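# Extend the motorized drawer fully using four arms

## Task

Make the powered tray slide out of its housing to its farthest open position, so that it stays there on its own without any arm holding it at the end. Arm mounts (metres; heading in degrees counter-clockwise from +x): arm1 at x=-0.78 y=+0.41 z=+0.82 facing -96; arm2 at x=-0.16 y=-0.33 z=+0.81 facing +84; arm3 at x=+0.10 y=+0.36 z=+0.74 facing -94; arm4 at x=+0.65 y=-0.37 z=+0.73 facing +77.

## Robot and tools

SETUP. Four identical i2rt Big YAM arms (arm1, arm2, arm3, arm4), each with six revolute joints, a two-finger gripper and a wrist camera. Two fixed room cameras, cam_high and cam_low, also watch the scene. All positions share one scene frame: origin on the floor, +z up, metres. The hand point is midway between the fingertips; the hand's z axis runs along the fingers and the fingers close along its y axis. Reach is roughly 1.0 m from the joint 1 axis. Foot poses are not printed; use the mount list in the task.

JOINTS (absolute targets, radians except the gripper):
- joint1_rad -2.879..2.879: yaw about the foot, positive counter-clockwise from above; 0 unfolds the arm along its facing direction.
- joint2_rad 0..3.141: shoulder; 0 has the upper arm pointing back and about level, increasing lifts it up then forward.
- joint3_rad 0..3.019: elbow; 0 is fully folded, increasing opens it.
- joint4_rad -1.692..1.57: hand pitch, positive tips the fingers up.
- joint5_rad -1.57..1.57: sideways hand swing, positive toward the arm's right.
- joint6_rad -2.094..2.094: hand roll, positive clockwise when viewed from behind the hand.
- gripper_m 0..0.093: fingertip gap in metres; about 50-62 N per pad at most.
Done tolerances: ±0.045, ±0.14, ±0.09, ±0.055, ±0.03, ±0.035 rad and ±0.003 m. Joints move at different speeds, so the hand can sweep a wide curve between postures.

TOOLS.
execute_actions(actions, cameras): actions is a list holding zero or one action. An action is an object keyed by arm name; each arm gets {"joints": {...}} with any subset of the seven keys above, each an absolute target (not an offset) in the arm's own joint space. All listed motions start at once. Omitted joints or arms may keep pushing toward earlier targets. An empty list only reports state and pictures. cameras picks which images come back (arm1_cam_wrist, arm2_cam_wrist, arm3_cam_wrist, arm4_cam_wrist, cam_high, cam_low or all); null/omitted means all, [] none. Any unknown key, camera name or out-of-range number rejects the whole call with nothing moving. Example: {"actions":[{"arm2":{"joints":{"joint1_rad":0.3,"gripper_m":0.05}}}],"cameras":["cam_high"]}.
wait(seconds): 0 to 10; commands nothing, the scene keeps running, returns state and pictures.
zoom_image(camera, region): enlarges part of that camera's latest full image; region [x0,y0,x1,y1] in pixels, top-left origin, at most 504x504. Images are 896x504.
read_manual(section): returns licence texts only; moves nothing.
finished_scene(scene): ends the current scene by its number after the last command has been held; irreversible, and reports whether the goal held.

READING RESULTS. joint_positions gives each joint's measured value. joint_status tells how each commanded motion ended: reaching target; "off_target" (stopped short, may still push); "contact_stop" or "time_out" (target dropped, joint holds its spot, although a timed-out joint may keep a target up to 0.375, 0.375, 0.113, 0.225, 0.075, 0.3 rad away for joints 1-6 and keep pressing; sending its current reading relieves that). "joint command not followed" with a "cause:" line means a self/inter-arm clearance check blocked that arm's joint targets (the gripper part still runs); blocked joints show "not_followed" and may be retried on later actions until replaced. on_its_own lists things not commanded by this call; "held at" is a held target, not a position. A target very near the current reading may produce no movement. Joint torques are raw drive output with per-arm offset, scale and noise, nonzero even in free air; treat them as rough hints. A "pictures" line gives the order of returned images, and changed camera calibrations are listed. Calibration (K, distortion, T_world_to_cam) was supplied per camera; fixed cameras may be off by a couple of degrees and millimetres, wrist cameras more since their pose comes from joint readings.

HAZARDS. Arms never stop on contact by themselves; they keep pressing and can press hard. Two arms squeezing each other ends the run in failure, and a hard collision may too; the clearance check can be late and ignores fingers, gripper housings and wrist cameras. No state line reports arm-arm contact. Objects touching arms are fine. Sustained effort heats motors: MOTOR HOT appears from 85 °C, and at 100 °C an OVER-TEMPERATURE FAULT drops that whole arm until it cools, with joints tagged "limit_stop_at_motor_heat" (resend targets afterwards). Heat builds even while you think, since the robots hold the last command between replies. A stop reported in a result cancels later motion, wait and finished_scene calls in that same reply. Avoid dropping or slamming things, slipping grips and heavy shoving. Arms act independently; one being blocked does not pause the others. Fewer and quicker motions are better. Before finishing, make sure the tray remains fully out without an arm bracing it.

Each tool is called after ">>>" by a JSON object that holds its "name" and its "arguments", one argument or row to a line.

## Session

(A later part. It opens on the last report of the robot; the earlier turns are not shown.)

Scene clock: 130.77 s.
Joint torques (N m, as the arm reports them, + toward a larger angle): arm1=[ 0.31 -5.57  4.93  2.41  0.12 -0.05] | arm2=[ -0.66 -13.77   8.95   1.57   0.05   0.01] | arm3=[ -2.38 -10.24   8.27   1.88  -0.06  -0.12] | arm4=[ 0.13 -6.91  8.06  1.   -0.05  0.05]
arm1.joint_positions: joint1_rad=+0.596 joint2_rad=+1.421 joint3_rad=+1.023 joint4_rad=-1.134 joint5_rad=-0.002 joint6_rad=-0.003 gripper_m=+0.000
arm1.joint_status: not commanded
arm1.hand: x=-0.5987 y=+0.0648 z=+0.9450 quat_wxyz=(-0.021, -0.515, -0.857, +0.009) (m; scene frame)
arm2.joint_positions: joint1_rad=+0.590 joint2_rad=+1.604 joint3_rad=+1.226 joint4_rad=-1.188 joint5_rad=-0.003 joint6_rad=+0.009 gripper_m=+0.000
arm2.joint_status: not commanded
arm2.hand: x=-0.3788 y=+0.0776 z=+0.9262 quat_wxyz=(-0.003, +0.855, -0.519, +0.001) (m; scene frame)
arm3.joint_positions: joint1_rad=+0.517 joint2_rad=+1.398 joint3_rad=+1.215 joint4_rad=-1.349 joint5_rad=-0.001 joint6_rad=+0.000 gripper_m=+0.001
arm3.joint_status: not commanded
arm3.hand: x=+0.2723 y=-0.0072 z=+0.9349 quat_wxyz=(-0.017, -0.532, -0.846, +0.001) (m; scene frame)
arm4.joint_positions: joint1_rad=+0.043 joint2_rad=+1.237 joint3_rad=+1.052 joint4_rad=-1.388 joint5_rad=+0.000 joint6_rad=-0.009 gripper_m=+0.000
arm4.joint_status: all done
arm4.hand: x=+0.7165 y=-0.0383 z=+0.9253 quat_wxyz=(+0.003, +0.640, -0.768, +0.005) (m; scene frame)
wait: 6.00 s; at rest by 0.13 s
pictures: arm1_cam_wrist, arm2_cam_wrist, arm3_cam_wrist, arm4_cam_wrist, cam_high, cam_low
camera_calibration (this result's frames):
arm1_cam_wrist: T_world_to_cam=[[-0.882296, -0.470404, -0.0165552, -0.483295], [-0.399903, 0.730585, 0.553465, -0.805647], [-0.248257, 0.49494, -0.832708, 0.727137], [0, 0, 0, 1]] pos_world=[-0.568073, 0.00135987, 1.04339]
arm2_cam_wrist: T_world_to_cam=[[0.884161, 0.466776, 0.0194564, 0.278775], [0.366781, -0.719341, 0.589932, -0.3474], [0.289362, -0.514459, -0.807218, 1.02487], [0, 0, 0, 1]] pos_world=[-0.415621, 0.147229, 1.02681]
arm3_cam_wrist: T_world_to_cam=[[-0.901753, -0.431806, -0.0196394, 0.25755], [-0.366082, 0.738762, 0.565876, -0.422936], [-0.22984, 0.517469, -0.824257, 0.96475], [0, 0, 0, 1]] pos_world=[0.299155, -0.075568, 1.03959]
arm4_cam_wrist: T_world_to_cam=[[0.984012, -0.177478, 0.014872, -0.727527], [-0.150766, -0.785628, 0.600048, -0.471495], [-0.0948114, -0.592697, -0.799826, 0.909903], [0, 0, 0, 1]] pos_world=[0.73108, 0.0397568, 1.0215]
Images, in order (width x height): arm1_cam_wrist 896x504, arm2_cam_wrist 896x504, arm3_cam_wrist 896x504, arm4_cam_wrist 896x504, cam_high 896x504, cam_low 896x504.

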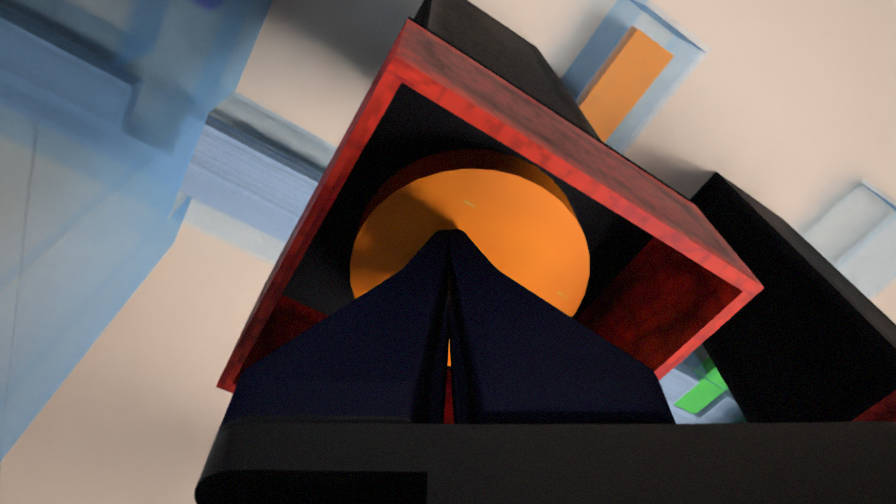

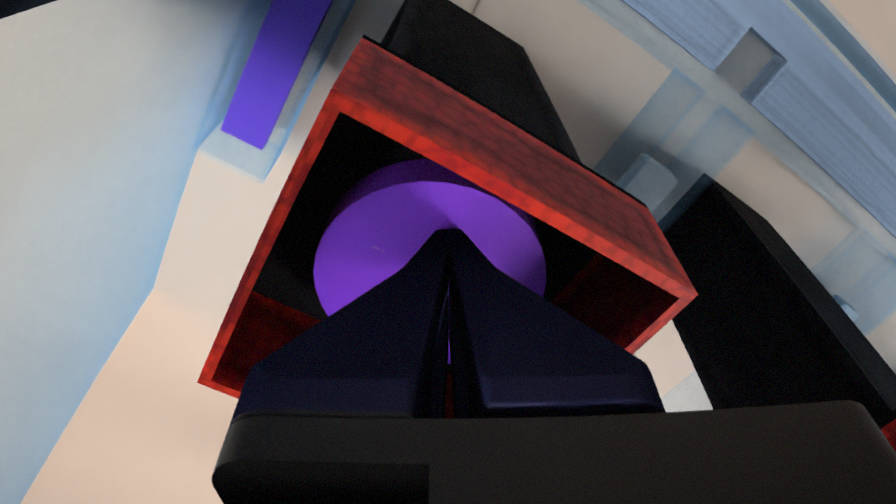

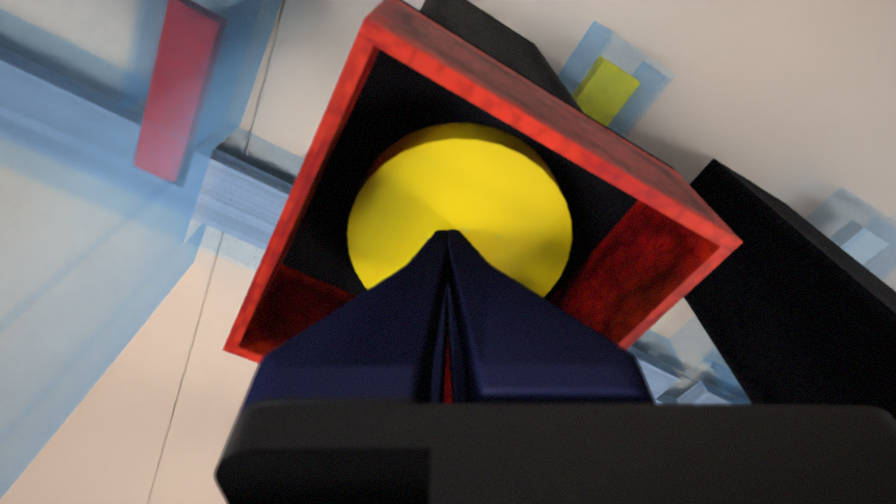

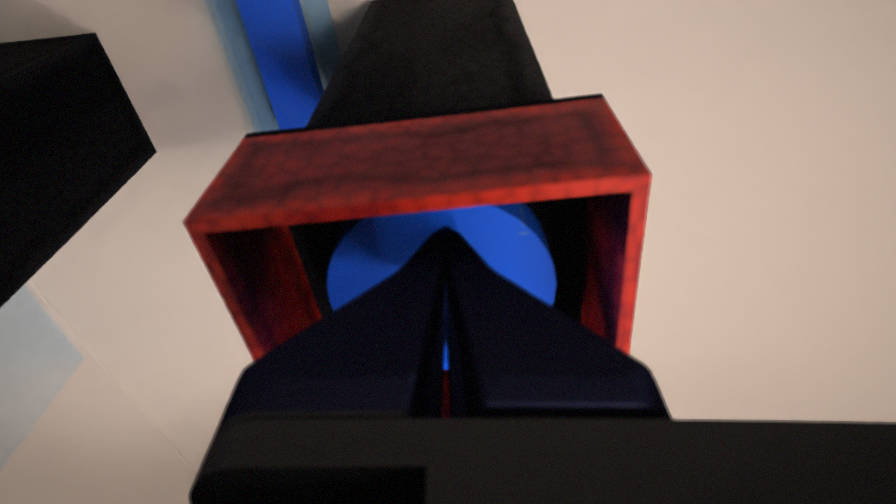

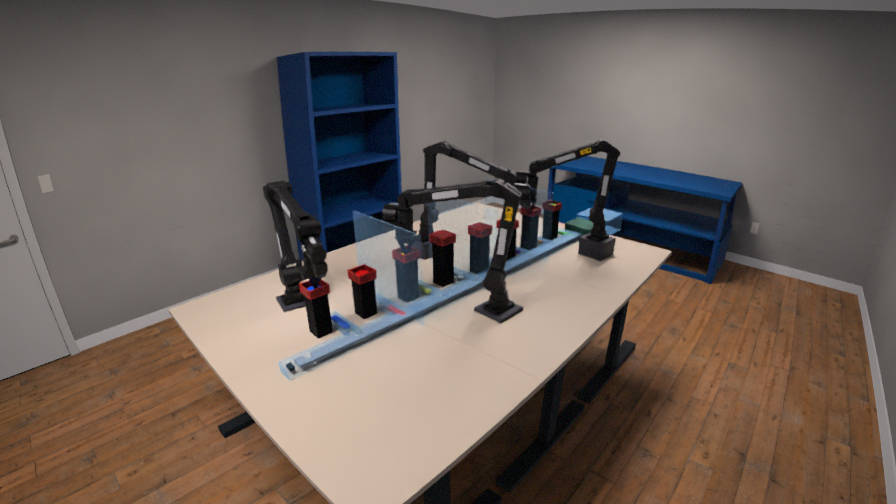

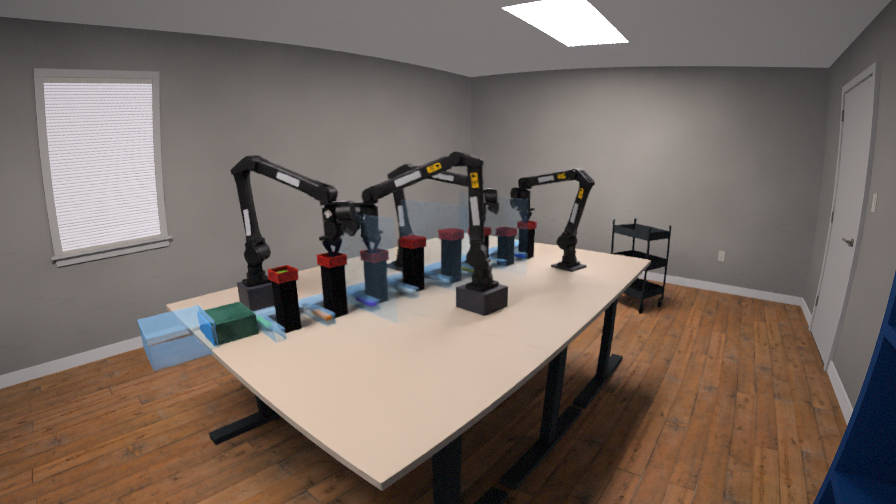

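>>> {"name": "execute_actions", "arguments": {
  "actions": [
    {"arm1": {"joints": {"joint1_rad": 0.5922, "joint2_rad": 1.381, "joint3_rad": 1.1448, "joint4_rad": -1.3346}}, "arm4": {"joints": {"joint1_rad": 0.044, "joint2_rad": 1.2255, "joint3_rad": 1.2412, "joint4_rad": -1.5865}}}
  ],
  "cameras": []
}}

>>> {"name": "execute_actions", "arguments": {
  "actions": [
    {"arm1": {"joints": {"joint1_rad": -0.010, "joint2_rad": 1.2313, "joint3_rad": 1.0086, "joint4_rad": -1.3481}}, "arm4": {"joints": {"joint1_rad": 0.6797, "joint2_rad": 1.345, "joint3_rad": 1.3478, "joint4_rad": -1.5735}}}
  ],
  "cameras": []
}}

>>> {"name": "execute_actions", "arguments": {
  "actions": [
    {"arm1": {"joints": {"joint1_rad": -0.012, "joint2_rad": 1.3173, "joint3_rad": 0.8463, "joint4_rad": -1.0999}}, "arm4": {"joints": {"joint1_rad": 0.6797, "joint2_rad": 1.3696, "joint3_rad": 1.147, "joint4_rad": -1.3482}}}
  ],
  "cameras": ["arm1_cam_wrist", "arm4_cam_wrist"]
}}

Scene clock: 132.07 s.
Joint torques (N m, as the arm reports them, + toward a larger angle): arm1=[ 0.07 -8.42 10.22  0.4   0.11 -0.05] | arm2=[ -0.65 -14.11   9.01   1.67   0.05   0.01] | arm3=[ -2.35 -10.3    8.23   1.86  -0.05  -0.13] | arm4=[ 0.59 -8.76 14.23 -0.59 -0.04  0.05]
arm1.joint_positions: joint1_rad=+0.596 joint2_rad=+1.390 joint3_rad=+1.096 joint4_rad=-1.326 joint5_rad=-0.002 joint6_rad=-0.003 gripper_m=+0.000
arm1.joint_status: all done
arm1.hand: x=-0.6084 y=+0.0827 z=+0.9827 quat_wxyz=(+0.016, -0.515, -0.857, -0.013) (m; scene frame)
arm2.joint_positions: joint1_rad=+0.590 joint2_rad=+1.604 joint3_rad=+1.226 joint4_rad=-1.188 joint5_rad=-0.003 joint6_rad=+0.009 gripper_m=+0.000
arm2.joint_status: not commanded
arm2.hand: x=-0.3788 y=+0.0776 z=+0.9262 quat_wxyz=(-0.003, +0.855, -0.519, +0.001) (m; scene frame)
arm3.joint_positions: joint1_rad=+0.517 joint2_rad=+1.398 joint3_rad=+1.215 joint4_rad=-1.349 joint5_rad=-0.001 joint6_rad=+0.000 gripper_m=+0.001
arm3.joint_status: not commanded
arm3.hand: x=+0.2723 y=-0.0072 z=+0.9349 quat_wxyz=(-0.017, -0.532, -0.846, +0.001) (m; scene frame)
arm4.joint_positions: joint1_rad=+0.043 joint2_rad=+1.232 joint3_rad=+1.185 joint4_rad=-1.574 joint5_rad=+0.000 joint6_rad=-0.009 gripper_m=+0.000
arm4.joint_status: all done
arm4.hand: x=+0.7149 y=-0.0453 z=+0.9780 quat_wxyz=(+0.021, +0.640, -0.768, +0.020) (m; scene frame)
pictures: none
No camera images: the call's "cameras" was empty. Leave "cameras" out to get every camera's image.

Scene clock: 133.30 s.
Joint torques (N m, as the arm reports them, + toward a larger angle): arm1=[ 0.47 -5.46  7.09  0.68  0.11 -0.06] | arm2=[ -0.43 -13.87   8.89   1.57   0.06   0.01] | arm3=[ -2.22 -10.19   8.3    1.84  -0.06  -0.13] | arm4=[  0.44 -10.54  14.38  -0.14  -0.05   0.05]
arm1.joint_positions: joint1_rad=-0.011 joint2_rad=+1.226 joint3_rad=+1.014 joint4_rad=-1.343 joint5_rad=-0.002 joint6_rad=-0.003 gripper_m=+0.000
arm1.joint_status: all done
arm1.hand: x=-0.8238 y=+0.0812 z=+1.0054 quat_wxyz=(-0.009, -0.748, -0.664, +0.004) (m; scene frame)
arm2.joint_positions: joint1_rad=+0.590 joint2_rad=+1.604 joint3_rad=+1.226 joint4_rad=-1.188 joint5_rad=-0.003 joint6_rad=+0.009 gripper_m=+0.000
arm2.joint_status: not commanded
arm2.hand: x=-0.3788 y=+0.0776 z=+0.9262 quat_wxyz=(-0.003, +0.855, -0.519, +0.001) (m; scene frame)
arm3.joint_positions: joint1_rad=+0.517 joint2_rad=+1.398 joint3_rad=+1.215 joint4_rad=-1.349 joint5_rad=-0.001 joint6_rad=+0.000 gripper_m=+0.001
arm3.joint_status: not commanded
arm3.hand: x=+0.2723 y=-0.0072 z=+0.9349 quat_wxyz=(-0.017, -0.532, -0.846, +0.001) (m; scene frame)
arm4.joint_positions: joint1_rad=+0.682 joint2_rad=+1.350 joint3_rad=+1.290 joint4_rad=-1.574 joint5_rad=+0.000 joint6_rad=-0.009 gripper_m=+0.000
arm4.joint_status: all done
arm4.hand: x=+0.4917 y=-0.0340 z=+0.9772 quat_wxyz=(+0.020, +0.848, -0.528, +0.030) (m; scene frame)
pictures: none
No camera images: the call's "cameras" was empty. Leave "cameras" out to get every camera's image.

Scene clock: 134.30 s.
Joint torques (N m, as the arm reports them, + toward a larger angle): arm1=[ 0.25 -5.1   5.41  1.98  0.11 -0.06] | arm2=[ -0.49 -13.83   8.79   1.59   0.06   0.01] | arm3=[ -2.3  -10.25   8.26   1.87  -0.05  -0.12] | arm4=[ 0.39 -9.4   9.19  0.79 -0.05  0.05]
arm1.joint_positions: joint1_rad=-0.011 joint2_rad=+1.297 joint3_rad=+0.869 joint4_rad=-1.126 joint5_rad=-0.002 joint6_rad=-0.003 gripper_m=+0.000
arm1.joint_status: all done
arm1.hand: x=-0.8235 y=+0.0792 z=+0.9313 quat_wxyz=(-0.010, -0.748, -0.664, +0.005) (m; scene frame)
arm2.joint_positions: joint1_rad=+0.590 joint2_rad=+1.604 joint3_rad=+1.226 joint4_rad=-1.188 joint5_rad=-0.003 joint6_rad=+0.009 gripper_m=+0.000
arm2.joint_status: not commanded
arm2.hand: x=-0.3788 y=+0.0776 z=+0.9262 quat_wxyz=(-0.003, +0.855, -0.519, +0.001) (m; scene frame)
arm3.joint_positions: joint1_rad=+0.517 joint2_rad=+1.398 joint3_rad=+1.215 joint4_rad=-1.349 joint5_rad=-0.001 joint6_rad=+0.000 gripper_m=+0.001
arm3.joint_status: not commanded
arm3.hand: x=+0.2723 y=-0.0072 z=+0.9349 quat_wxyz=(-0.017, -0.532, -0.846, +0.001) (m; scene frame)
arm4.joint_positions: joint1_rad=+0.682 joint2_rad=+1.363 joint3_rad=+1.148 joint4_rad=-1.373 joint5_rad=+0.000 joint6_rad=-0.009 gripper_m=+0.000
arm4.joint_status: all done
arm4.hand: x=+0.4883 y=-0.0271 z=+0.9179 quat_wxyz=(+0.008, +0.849, -0.528, +0.011) (m; scene frame)
pictures: arm1_cam_wrist, arm4_cam_wrist
camera_calibration (this result's frames):
arm1_cam_wrist: T_world_to_cam=[[-0.992879, 0.117508, -0.019593, -0.809879], [0.085025, 0.81418, 0.574354, -0.525203], [0.0834435, 0.568598, -0.818373, 0.90669], [0, 0, 0, 1]] pos_world=[-0.835113, 0.00723516, 1.02779]
arm4_cam_wrist: T_world_to_cam=[[0.89589, 0.444183, 0.00911866, -0.435778], [0.346073, -0.710586, 0.612618, -0.744756], [0.278594, -0.545683, -0.790326, 0.699152], [0, 0, 0, 1]] pos_world=[0.453369, 0.0458674, 1.01278]
Images, in order (width x height): arm1_cam_wrist 896x504, arm4_cam_wrist 896x504.

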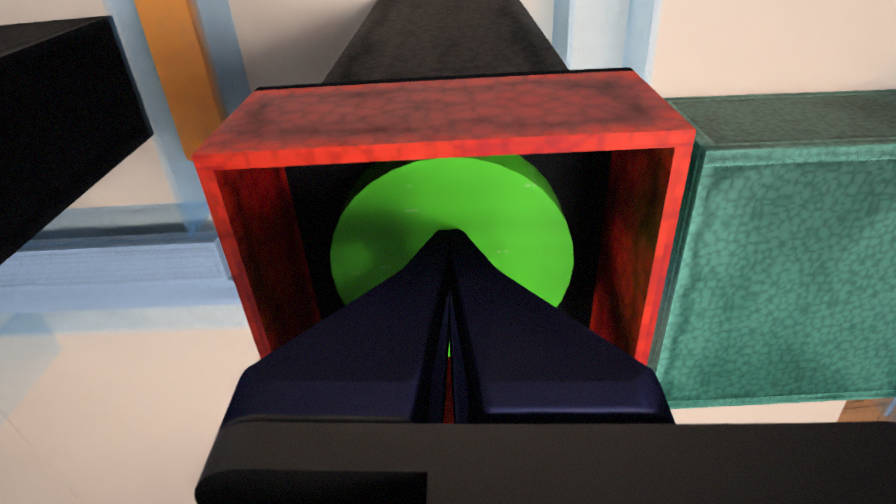

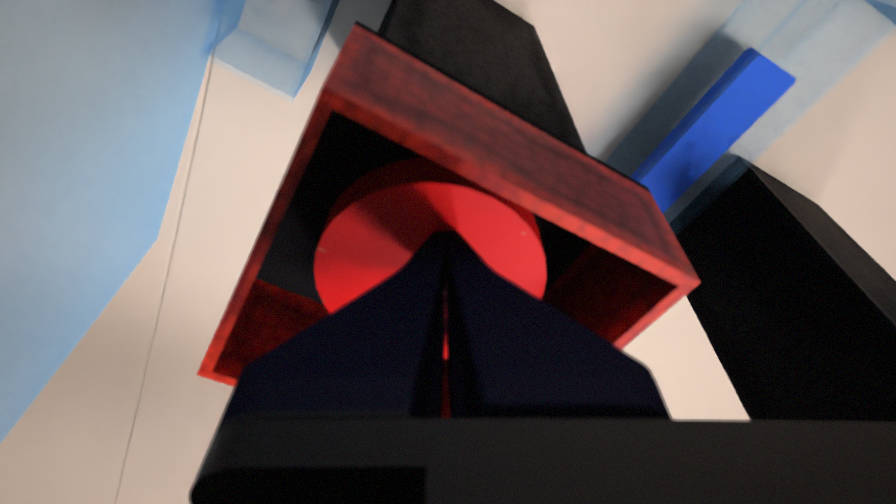

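>>> {"name": "wait", "arguments": {
  "seconds": 10
}}

Scene clock: 144.37 s.
Joint torques (N m, as the arm reports them, + toward a larger angle): arm1=[ 0.47 -5.06  5.39  2.03  0.11 -0.06] | arm2=[ -0.46 -13.74   8.81   1.62   0.06  -0.01] | arm3=[ -2.35 -10.21   8.28   1.89  -0.06  -0.12] | arm4=[ 0.38 -9.5   9.17  0.8  -0.05  0.05]
arm1.joint_positions: joint1_rad=-0.011 joint2_rad=+1.297 joint3_rad=+0.869 joint4_rad=-1.126 joint5_rad=-0.002 joint6_rad=-0.003 gripper_m=+0.000
arm1.joint_status: all done
arm1.hand: x=-0.8235 y=+0.0792 z=+0.9313 quat_wxyz=(-0.010, -0.748, -0.664, +0.005) (m; scene frame)
arm2.joint_positions: joint1_rad=+0.590 joint2_rad=+1.604 joint3_rad=+1.226 joint4_rad=-1.188 joint5_rad=-0.003 joint6_rad=+0.009 gripper_m=+0.000
arm2.joint_status: not commanded
arm2.hand: x=-0.3788 y=+0.0776 z=+0.9262 quat_wxyz=(-0.003, +0.855, -0.519, +0.001) (m; scene frame)
arm3.joint_positions: joint1_rad=+0.517 joint2_rad=+1.398 joint3_rad=+1.215 joint4_rad=-1.349 joint5_rad=-0.001 joint6_rad=+0.000 gripper_m=+0.001
arm3.joint_status: not commanded
arm3.hand: x=+0.2723 y=-0.0072 z=+0.9349 quat_wxyz=(-0.017, -0.532, -0.846, +0.001) (m; scene frame)
arm4.joint_positions: joint1_rad=+0.682 joint2_rad=+1.363 joint3_rad=+1.148 joint4_rad=-1.373 joint5_rad=+0.000 joint6_rad=-0.009 gripper_m=+0.000
arm4.joint_status: all done
arm4.hand: x=+0.4883 y=-0.0271 z=+0.9179 quat_wxyz=(+0.008, +0.849, -0.528, +0.011) (m; scene frame)
wait: 10.00 s; at rest by 0.20 s
pictures: arm1_cam_wrist, arm2_cam_wrist, arm3_cam_wrist, arm4_cam_wrist, cam_high, cam_low
camera_calibration (this result's frames):
arm1_cam_wrist: T_world_to_cam=[[-0.992879, 0.117508, -0.019593, -0.809879], [0.085025, 0.81418, 0.574354, -0.525203], [0.0834435, 0.568598, -0.818373, 0.90669], [0, 0, 0, 1]] pos_world=[-0.835113, 0.00723516, 1.02779]
arm2_cam_wrist: T_world_to_cam=[[0.884161, 0.466776, 0.0194564, 0.278775], [0.366781, -0.719341, 0.589932, -0.3474], [0.289362, -0.514459, -0.807218, 1.02487], [0, 0, 0, 1]] pos_world=[-0.415621, 0.147229, 1.02681]
arm3_cam_wrist: T_world_to_cam=[[-0.901753, -0.431806, -0.0196394, 0.25755], [-0.366082, 0.738762, 0.565876, -0.422936], [-0.22984, 0.517469, -0.824257, 0.96475], [0, 0, 0, 1]] pos_world=[0.299155, -0.075568, 1.03959]
arm4_cam_wrist: T_world_to_cam=[[0.89589, 0.444183, 0.00911866, -0.435778], [0.346073, -0.710586, 0.612618, -0.744756], [0.278594, -0.545683, -0.790326, 0.699152], [0, 0, 0, 1]] pos_world=[0.453369, 0.0458674, 1.01278]
Images, in order (width x height): arm1_cam_wrist 896x504, arm2_cam_wrist 896x504, arm3_cam_wrist 896x504, arm4_cam_wrist 896x504, cam_high 896x504, cam_low 896x504.

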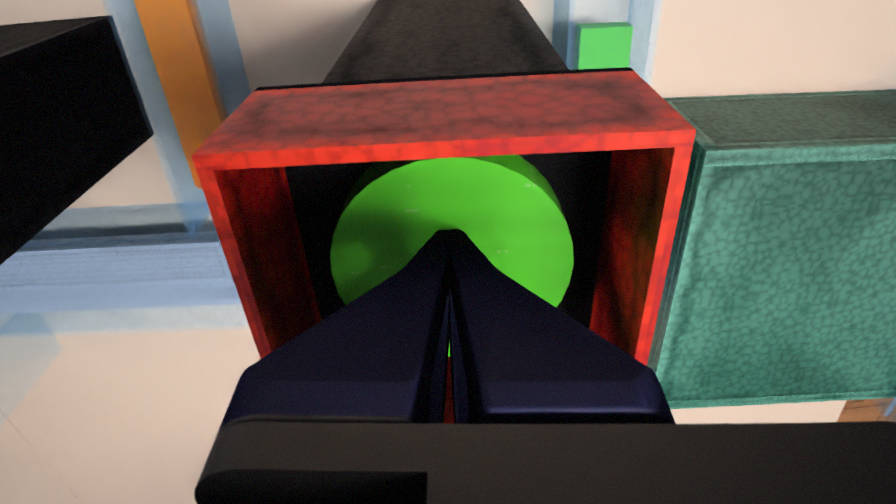

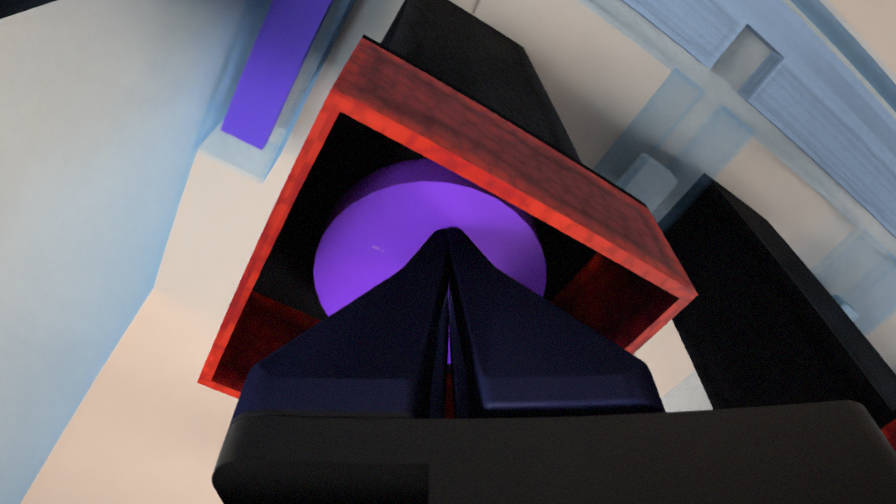

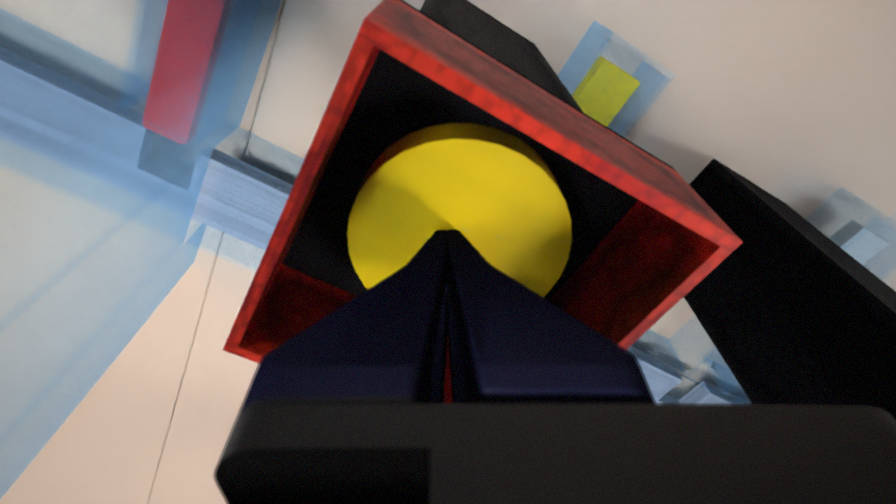

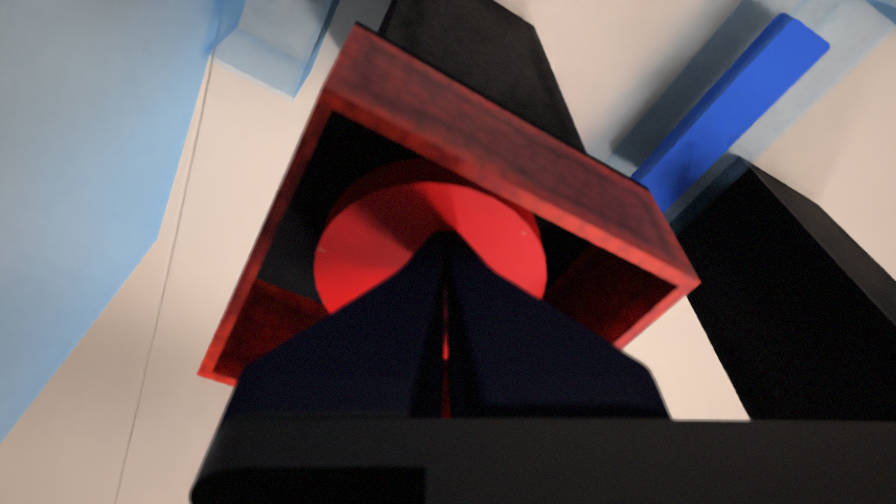

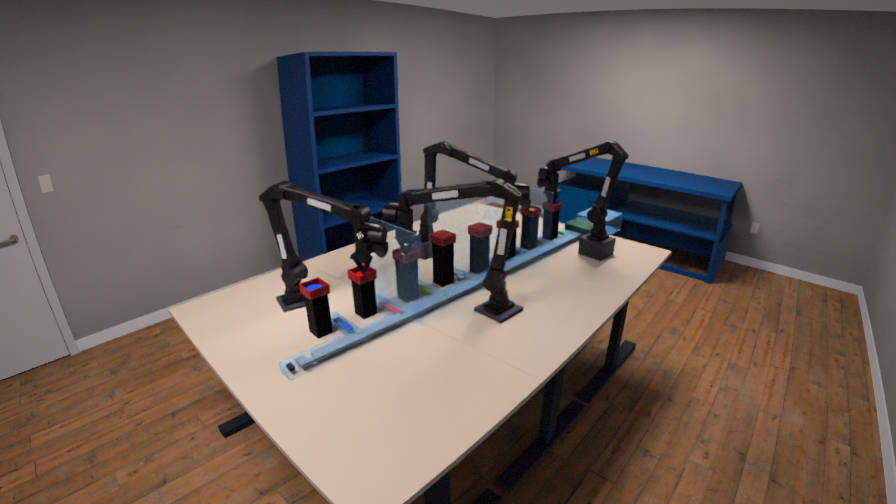

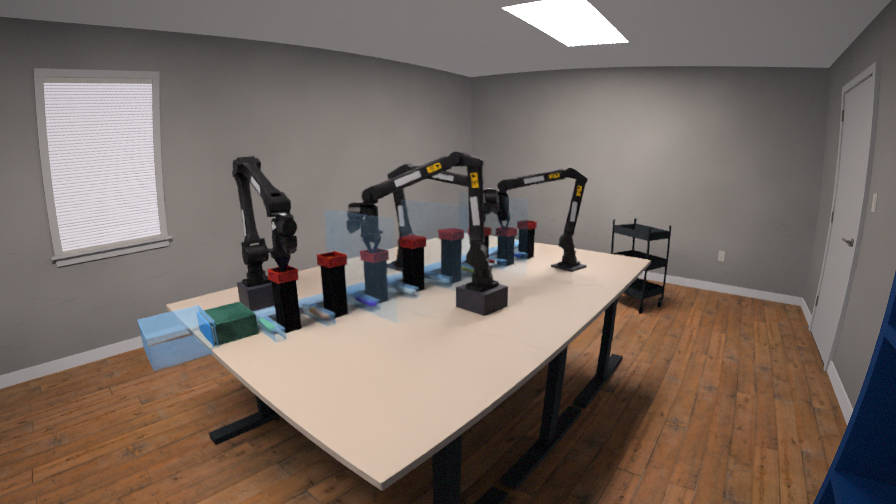

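>>> {"name": "wait", "arguments": {
  "seconds": 6
}}

Scene clock: 150.43 s.
Joint torques (N m, as the arm reports them, + toward a larger angle): arm1=[ 0.3  -5.13  5.41  2.03  0.11 -0.06] | arm2=[ -0.25 -13.95   8.82   1.72   0.04   0.01] | arm3=[ -2.27 -10.27   8.26   1.87  -0.06  -0.12] | arm4=[ 0.36 -9.51  9.17  0.8  -0.05  0.05]
arm1.joint_positions: joint1_rad=-0.011 joint2_rad=+1.297 joint3_rad=+0.869 joint4_rad=-1.126 joint5_rad=-0.002 joint6_rad=-0.003 gripper_m=+0.000
arm1.joint_status: all done
arm1.hand: x=-0.8235 y=+0.0792 z=+0.9313 quat_wxyz=(-0.010, -0.748, -0.664, +0.005) (m; scene frame)
arm2.joint_positions: joint1_rad=+0.590 joint2_rad=+1.604 joint3_rad=+1.226 joint4_rad=-1.188 joint5_rad=-0.003 joint6_rad=+0.009 gripper_m=+0.000
arm2.joint_status: not commanded
arm2.hand: x=-0.3788 y=+0.0776 z=+0.9262 quat_wxyz=(-0.003, +0.855, -0.519, +0.001) (m; scene frame)
arm3.joint_positions: joint1_rad=+0.517 joint2_rad=+1.398 joint3_rad=+1.215 joint4_rad=-1.349 joint5_rad=-0.001 joint6_rad=+0.000 gripper_m=+0.001
arm3.joint_status: not commanded
arm3.hand: x=+0.2723 y=-0.0072 z=+0.9349 quat_wxyz=(-0.017, -0.532, -0.846, +0.001) (m; scene frame)
arm4.joint_positions: joint1_rad=+0.682 joint2_rad=+1.363 joint3_rad=+1.148 joint4_rad=-1.373 joint5_rad=+0.000 joint6_rad=-0.009 gripper_m=+0.000
arm4.joint_status: all done
arm4.hand: x=+0.4883 y=-0.0271 z=+0.9179 quat_wxyz=(+0.008, +0.849, -0.528, +0.011) (m; scene frame)
wait: 6.00 s; at rest by 0.20 s
pictures: arm1_cam_wrist, arm2_cam_wrist, arm3_cam_wrist, arm4_cam_wrist, cam_high, cam_low
camera_calibration (this result's frames):
arm1_cam_wrist: T_world_to_cam=[[-0.992879, 0.117508, -0.019593, -0.809879], [0.085025, 0.81418, 0.574354, -0.525203], [0.0834435, 0.568598, -0.818373, 0.90669], [0, 0, 0, 1]] pos_world=[-0.835113, 0.00723516, 1.02779]
arm2_cam_wrist: T_world_to_cam=[[0.884161, 0.466776, 0.0194564, 0.278775], [0.366781, -0.719341, 0.589932, -0.3474], [0.289362, -0.514459, -0.807218, 1.02487], [0, 0, 0, 1]] pos_world=[-0.415621, 0.147229, 1.02681]
arm3_cam_wrist: T_world_to_cam=[[-0.901753, -0.431806, -0.0196394, 0.25755], [-0.366082, 0.738762, 0.565876, -0.422936], [-0.22984, 0.517469, -0.824257, 0.96475], [0, 0, 0, 1]] pos_world=[0.299155, -0.075568, 1.03959]
arm4_cam_wrist: T_world_to_cam=[[0.89589, 0.444183, 0.00911866, -0.435778], [0.346073, -0.710586, 0.612618, -0.744756], [0.278594, -0.545683, -0.790326, 0.699152], [0, 0, 0, 1]] pos_world=[0.453369, 0.0458674, 1.01278]
Images, in order (width x height): arm1_cam_wrist 896x504, arm2_cam_wrist 896x504, arm3_cam_wrist 896x504, arm4_cam_wrist 896x504, cam_high 896x504, cam_low 896x504.

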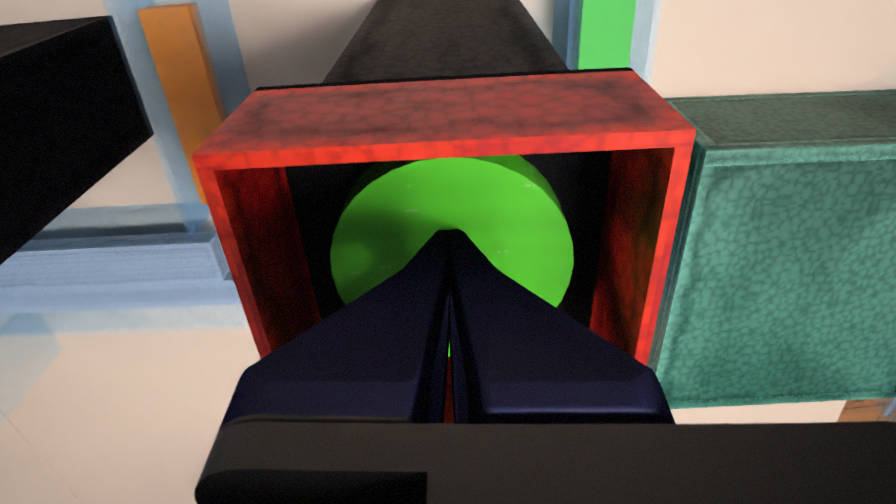

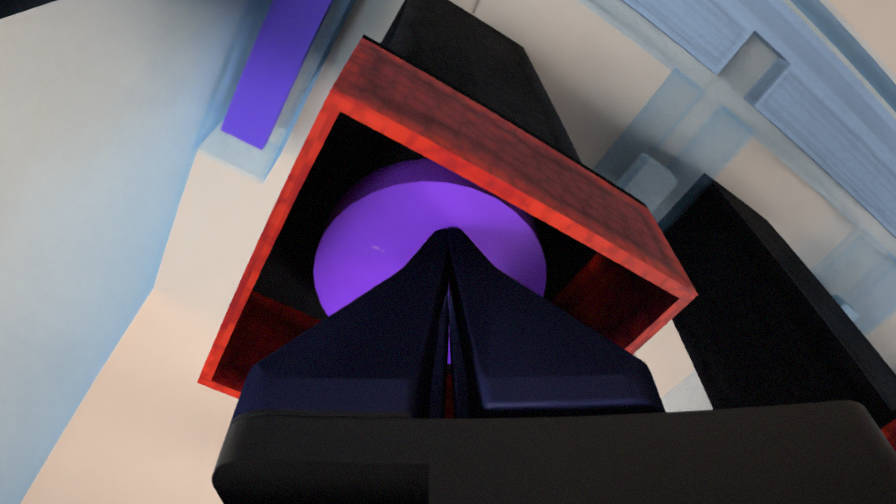

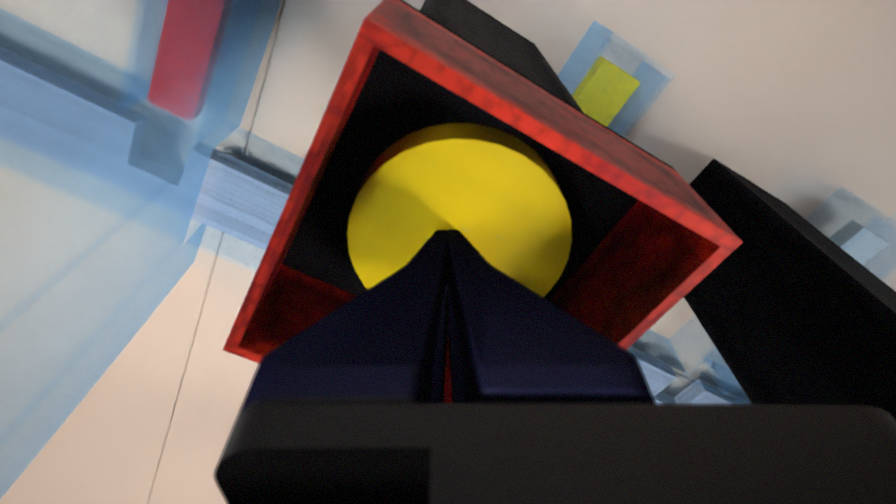

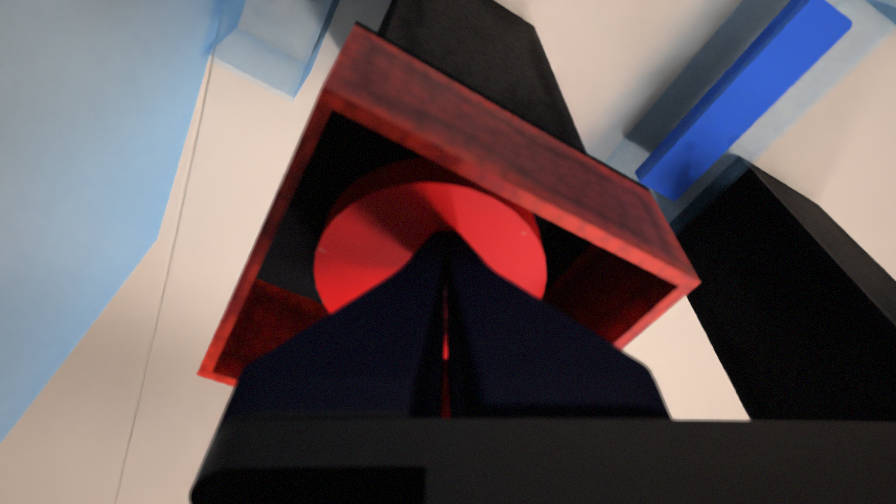

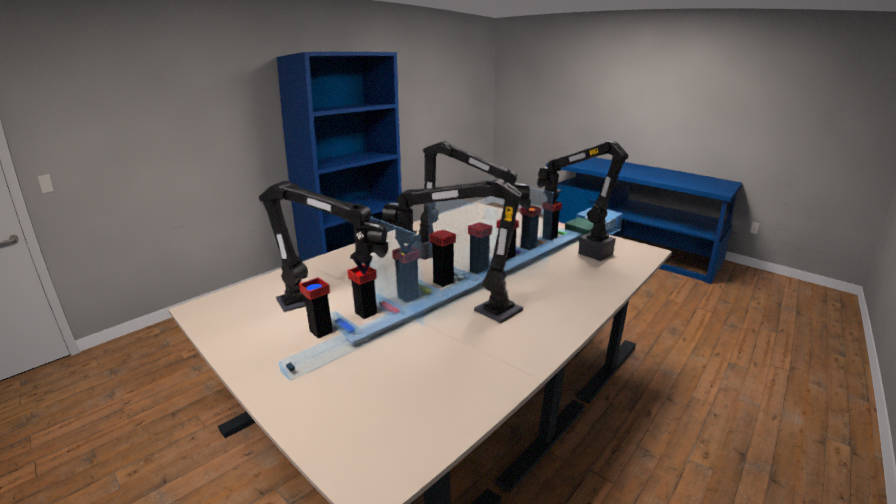

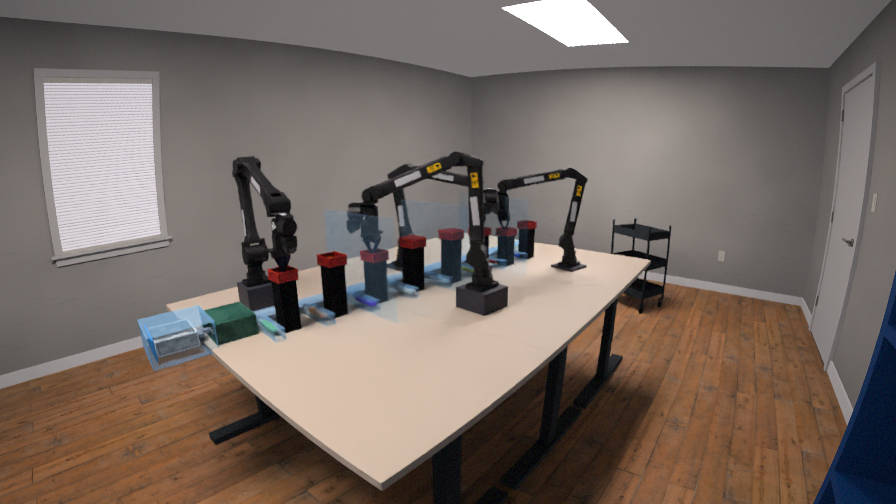

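The tray has moved out. Let me zoom to confirm how far.

>>> {"name": "zoom_image", "arguments": {
  "camera": "cam_low",
  "region": [120, 280, 320, 380]
}}

Region (120, 280, 320, 380) of cam_low's 896x504 image, scaled by 2.520, with more detail than that image has.

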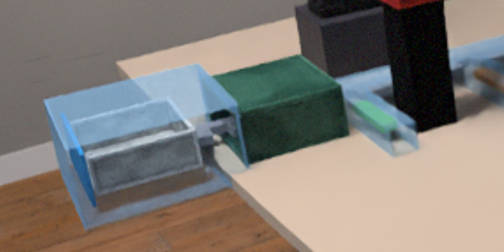

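>>> {"name": "execute_actions", "arguments": {
  "actions": [],
  "cameras": ["cam_low"]
}}

>>> {"name": "zoom_image", "arguments": {
  "camera": "cam_low",
  "region": [120, 280, 320, 380]
}}

Scene clock: 150.63 s.
Joint torques (N m, as the arm reports them, + toward a larger angle): arm1=[ 0.31 -5.    5.43  1.99  0.11 -0.06] | arm2=[ -0.14 -14.01   8.88   1.55   0.04   0.01] | arm3=[ -2.28 -10.19   8.26   1.88  -0.05  -0.12] | arm4=[ 0.4  -9.52  9.17  0.8  -0.05  0.05]
arm1.joint_positions: joint1_rad=-0.011 joint2_rad=+1.297 joint3_rad=+0.869 joint4_rad=-1.126 joint5_rad=-0.002 joint6_rad=-0.003 gripper_m=+0.000
arm1.joint_status: all done
arm1.hand: x=-0.8235 y=+0.0792 z=+0.9313 quat_wxyz=(-0.010, -0.748, -0.664, +0.005) (m; scene frame)
arm2.joint_positions: joint1_rad=+0.590 joint2_rad=+1.604 joint3_rad=+1.226 joint4_rad=-1.188 joint5_rad=-0.003 joint6_rad=+0.009 gripper_m=+0.000
arm2.joint_status: not commanded
arm2.hand: x=-0.3788 y=+0.0776 z=+0.9262 quat_wxyz=(-0.003, +0.855, -0.519, +0.001) (m; scene frame)
arm3.joint_positions: joint1_rad=+0.517 joint2_rad=+1.398 joint3_rad=+1.215 joint4_rad=-1.349 joint5_rad=-0.001 joint6_rad=+0.000 gripper_m=+0.001
arm3.joint_status: not commanded
arm3.hand: x=+0.2723 y=-0.0072 z=+0.9349 quat_wxyz=(-0.017, -0.532, -0.846, +0.001) (m; scene frame)
arm4.joint_positions: joint1_rad=+0.682 joint2_rad=+1.363 joint3_rad=+1.148 joint4_rad=-1.373 joint5_rad=+0.000 joint6_rad=-0.009 gripper_m=+0.000
arm4.joint_status: all done
arm4.hand: x=+0.4883 y=-0.0271 z=+0.9179 quat_wxyz=(+0.008, +0.849, -0.528, +0.011) (m; scene frame)
pictures: cam_low
Images, in order (width x height): cam_low 896x504.

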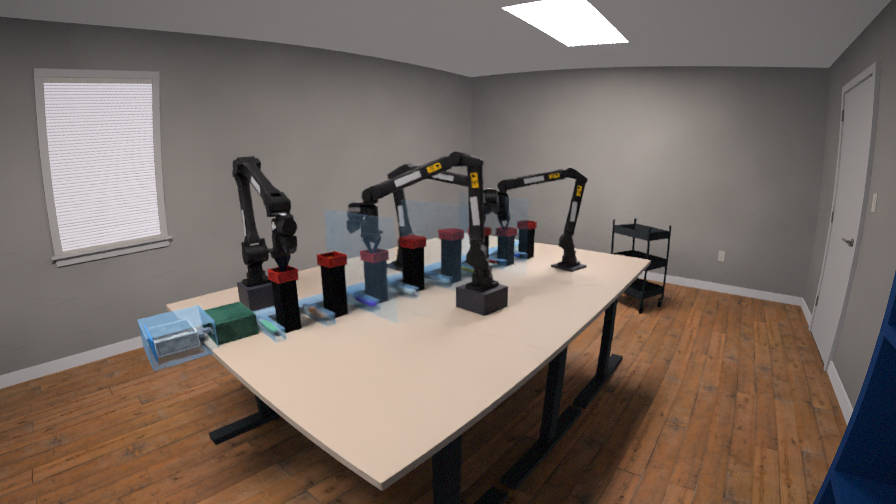

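Region (120, 280, 320, 380) of cam_low's 896x504 image, scaled by 2.520, with more detail than that image has.

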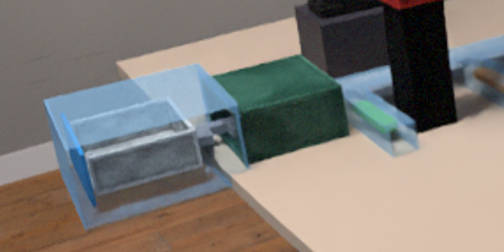

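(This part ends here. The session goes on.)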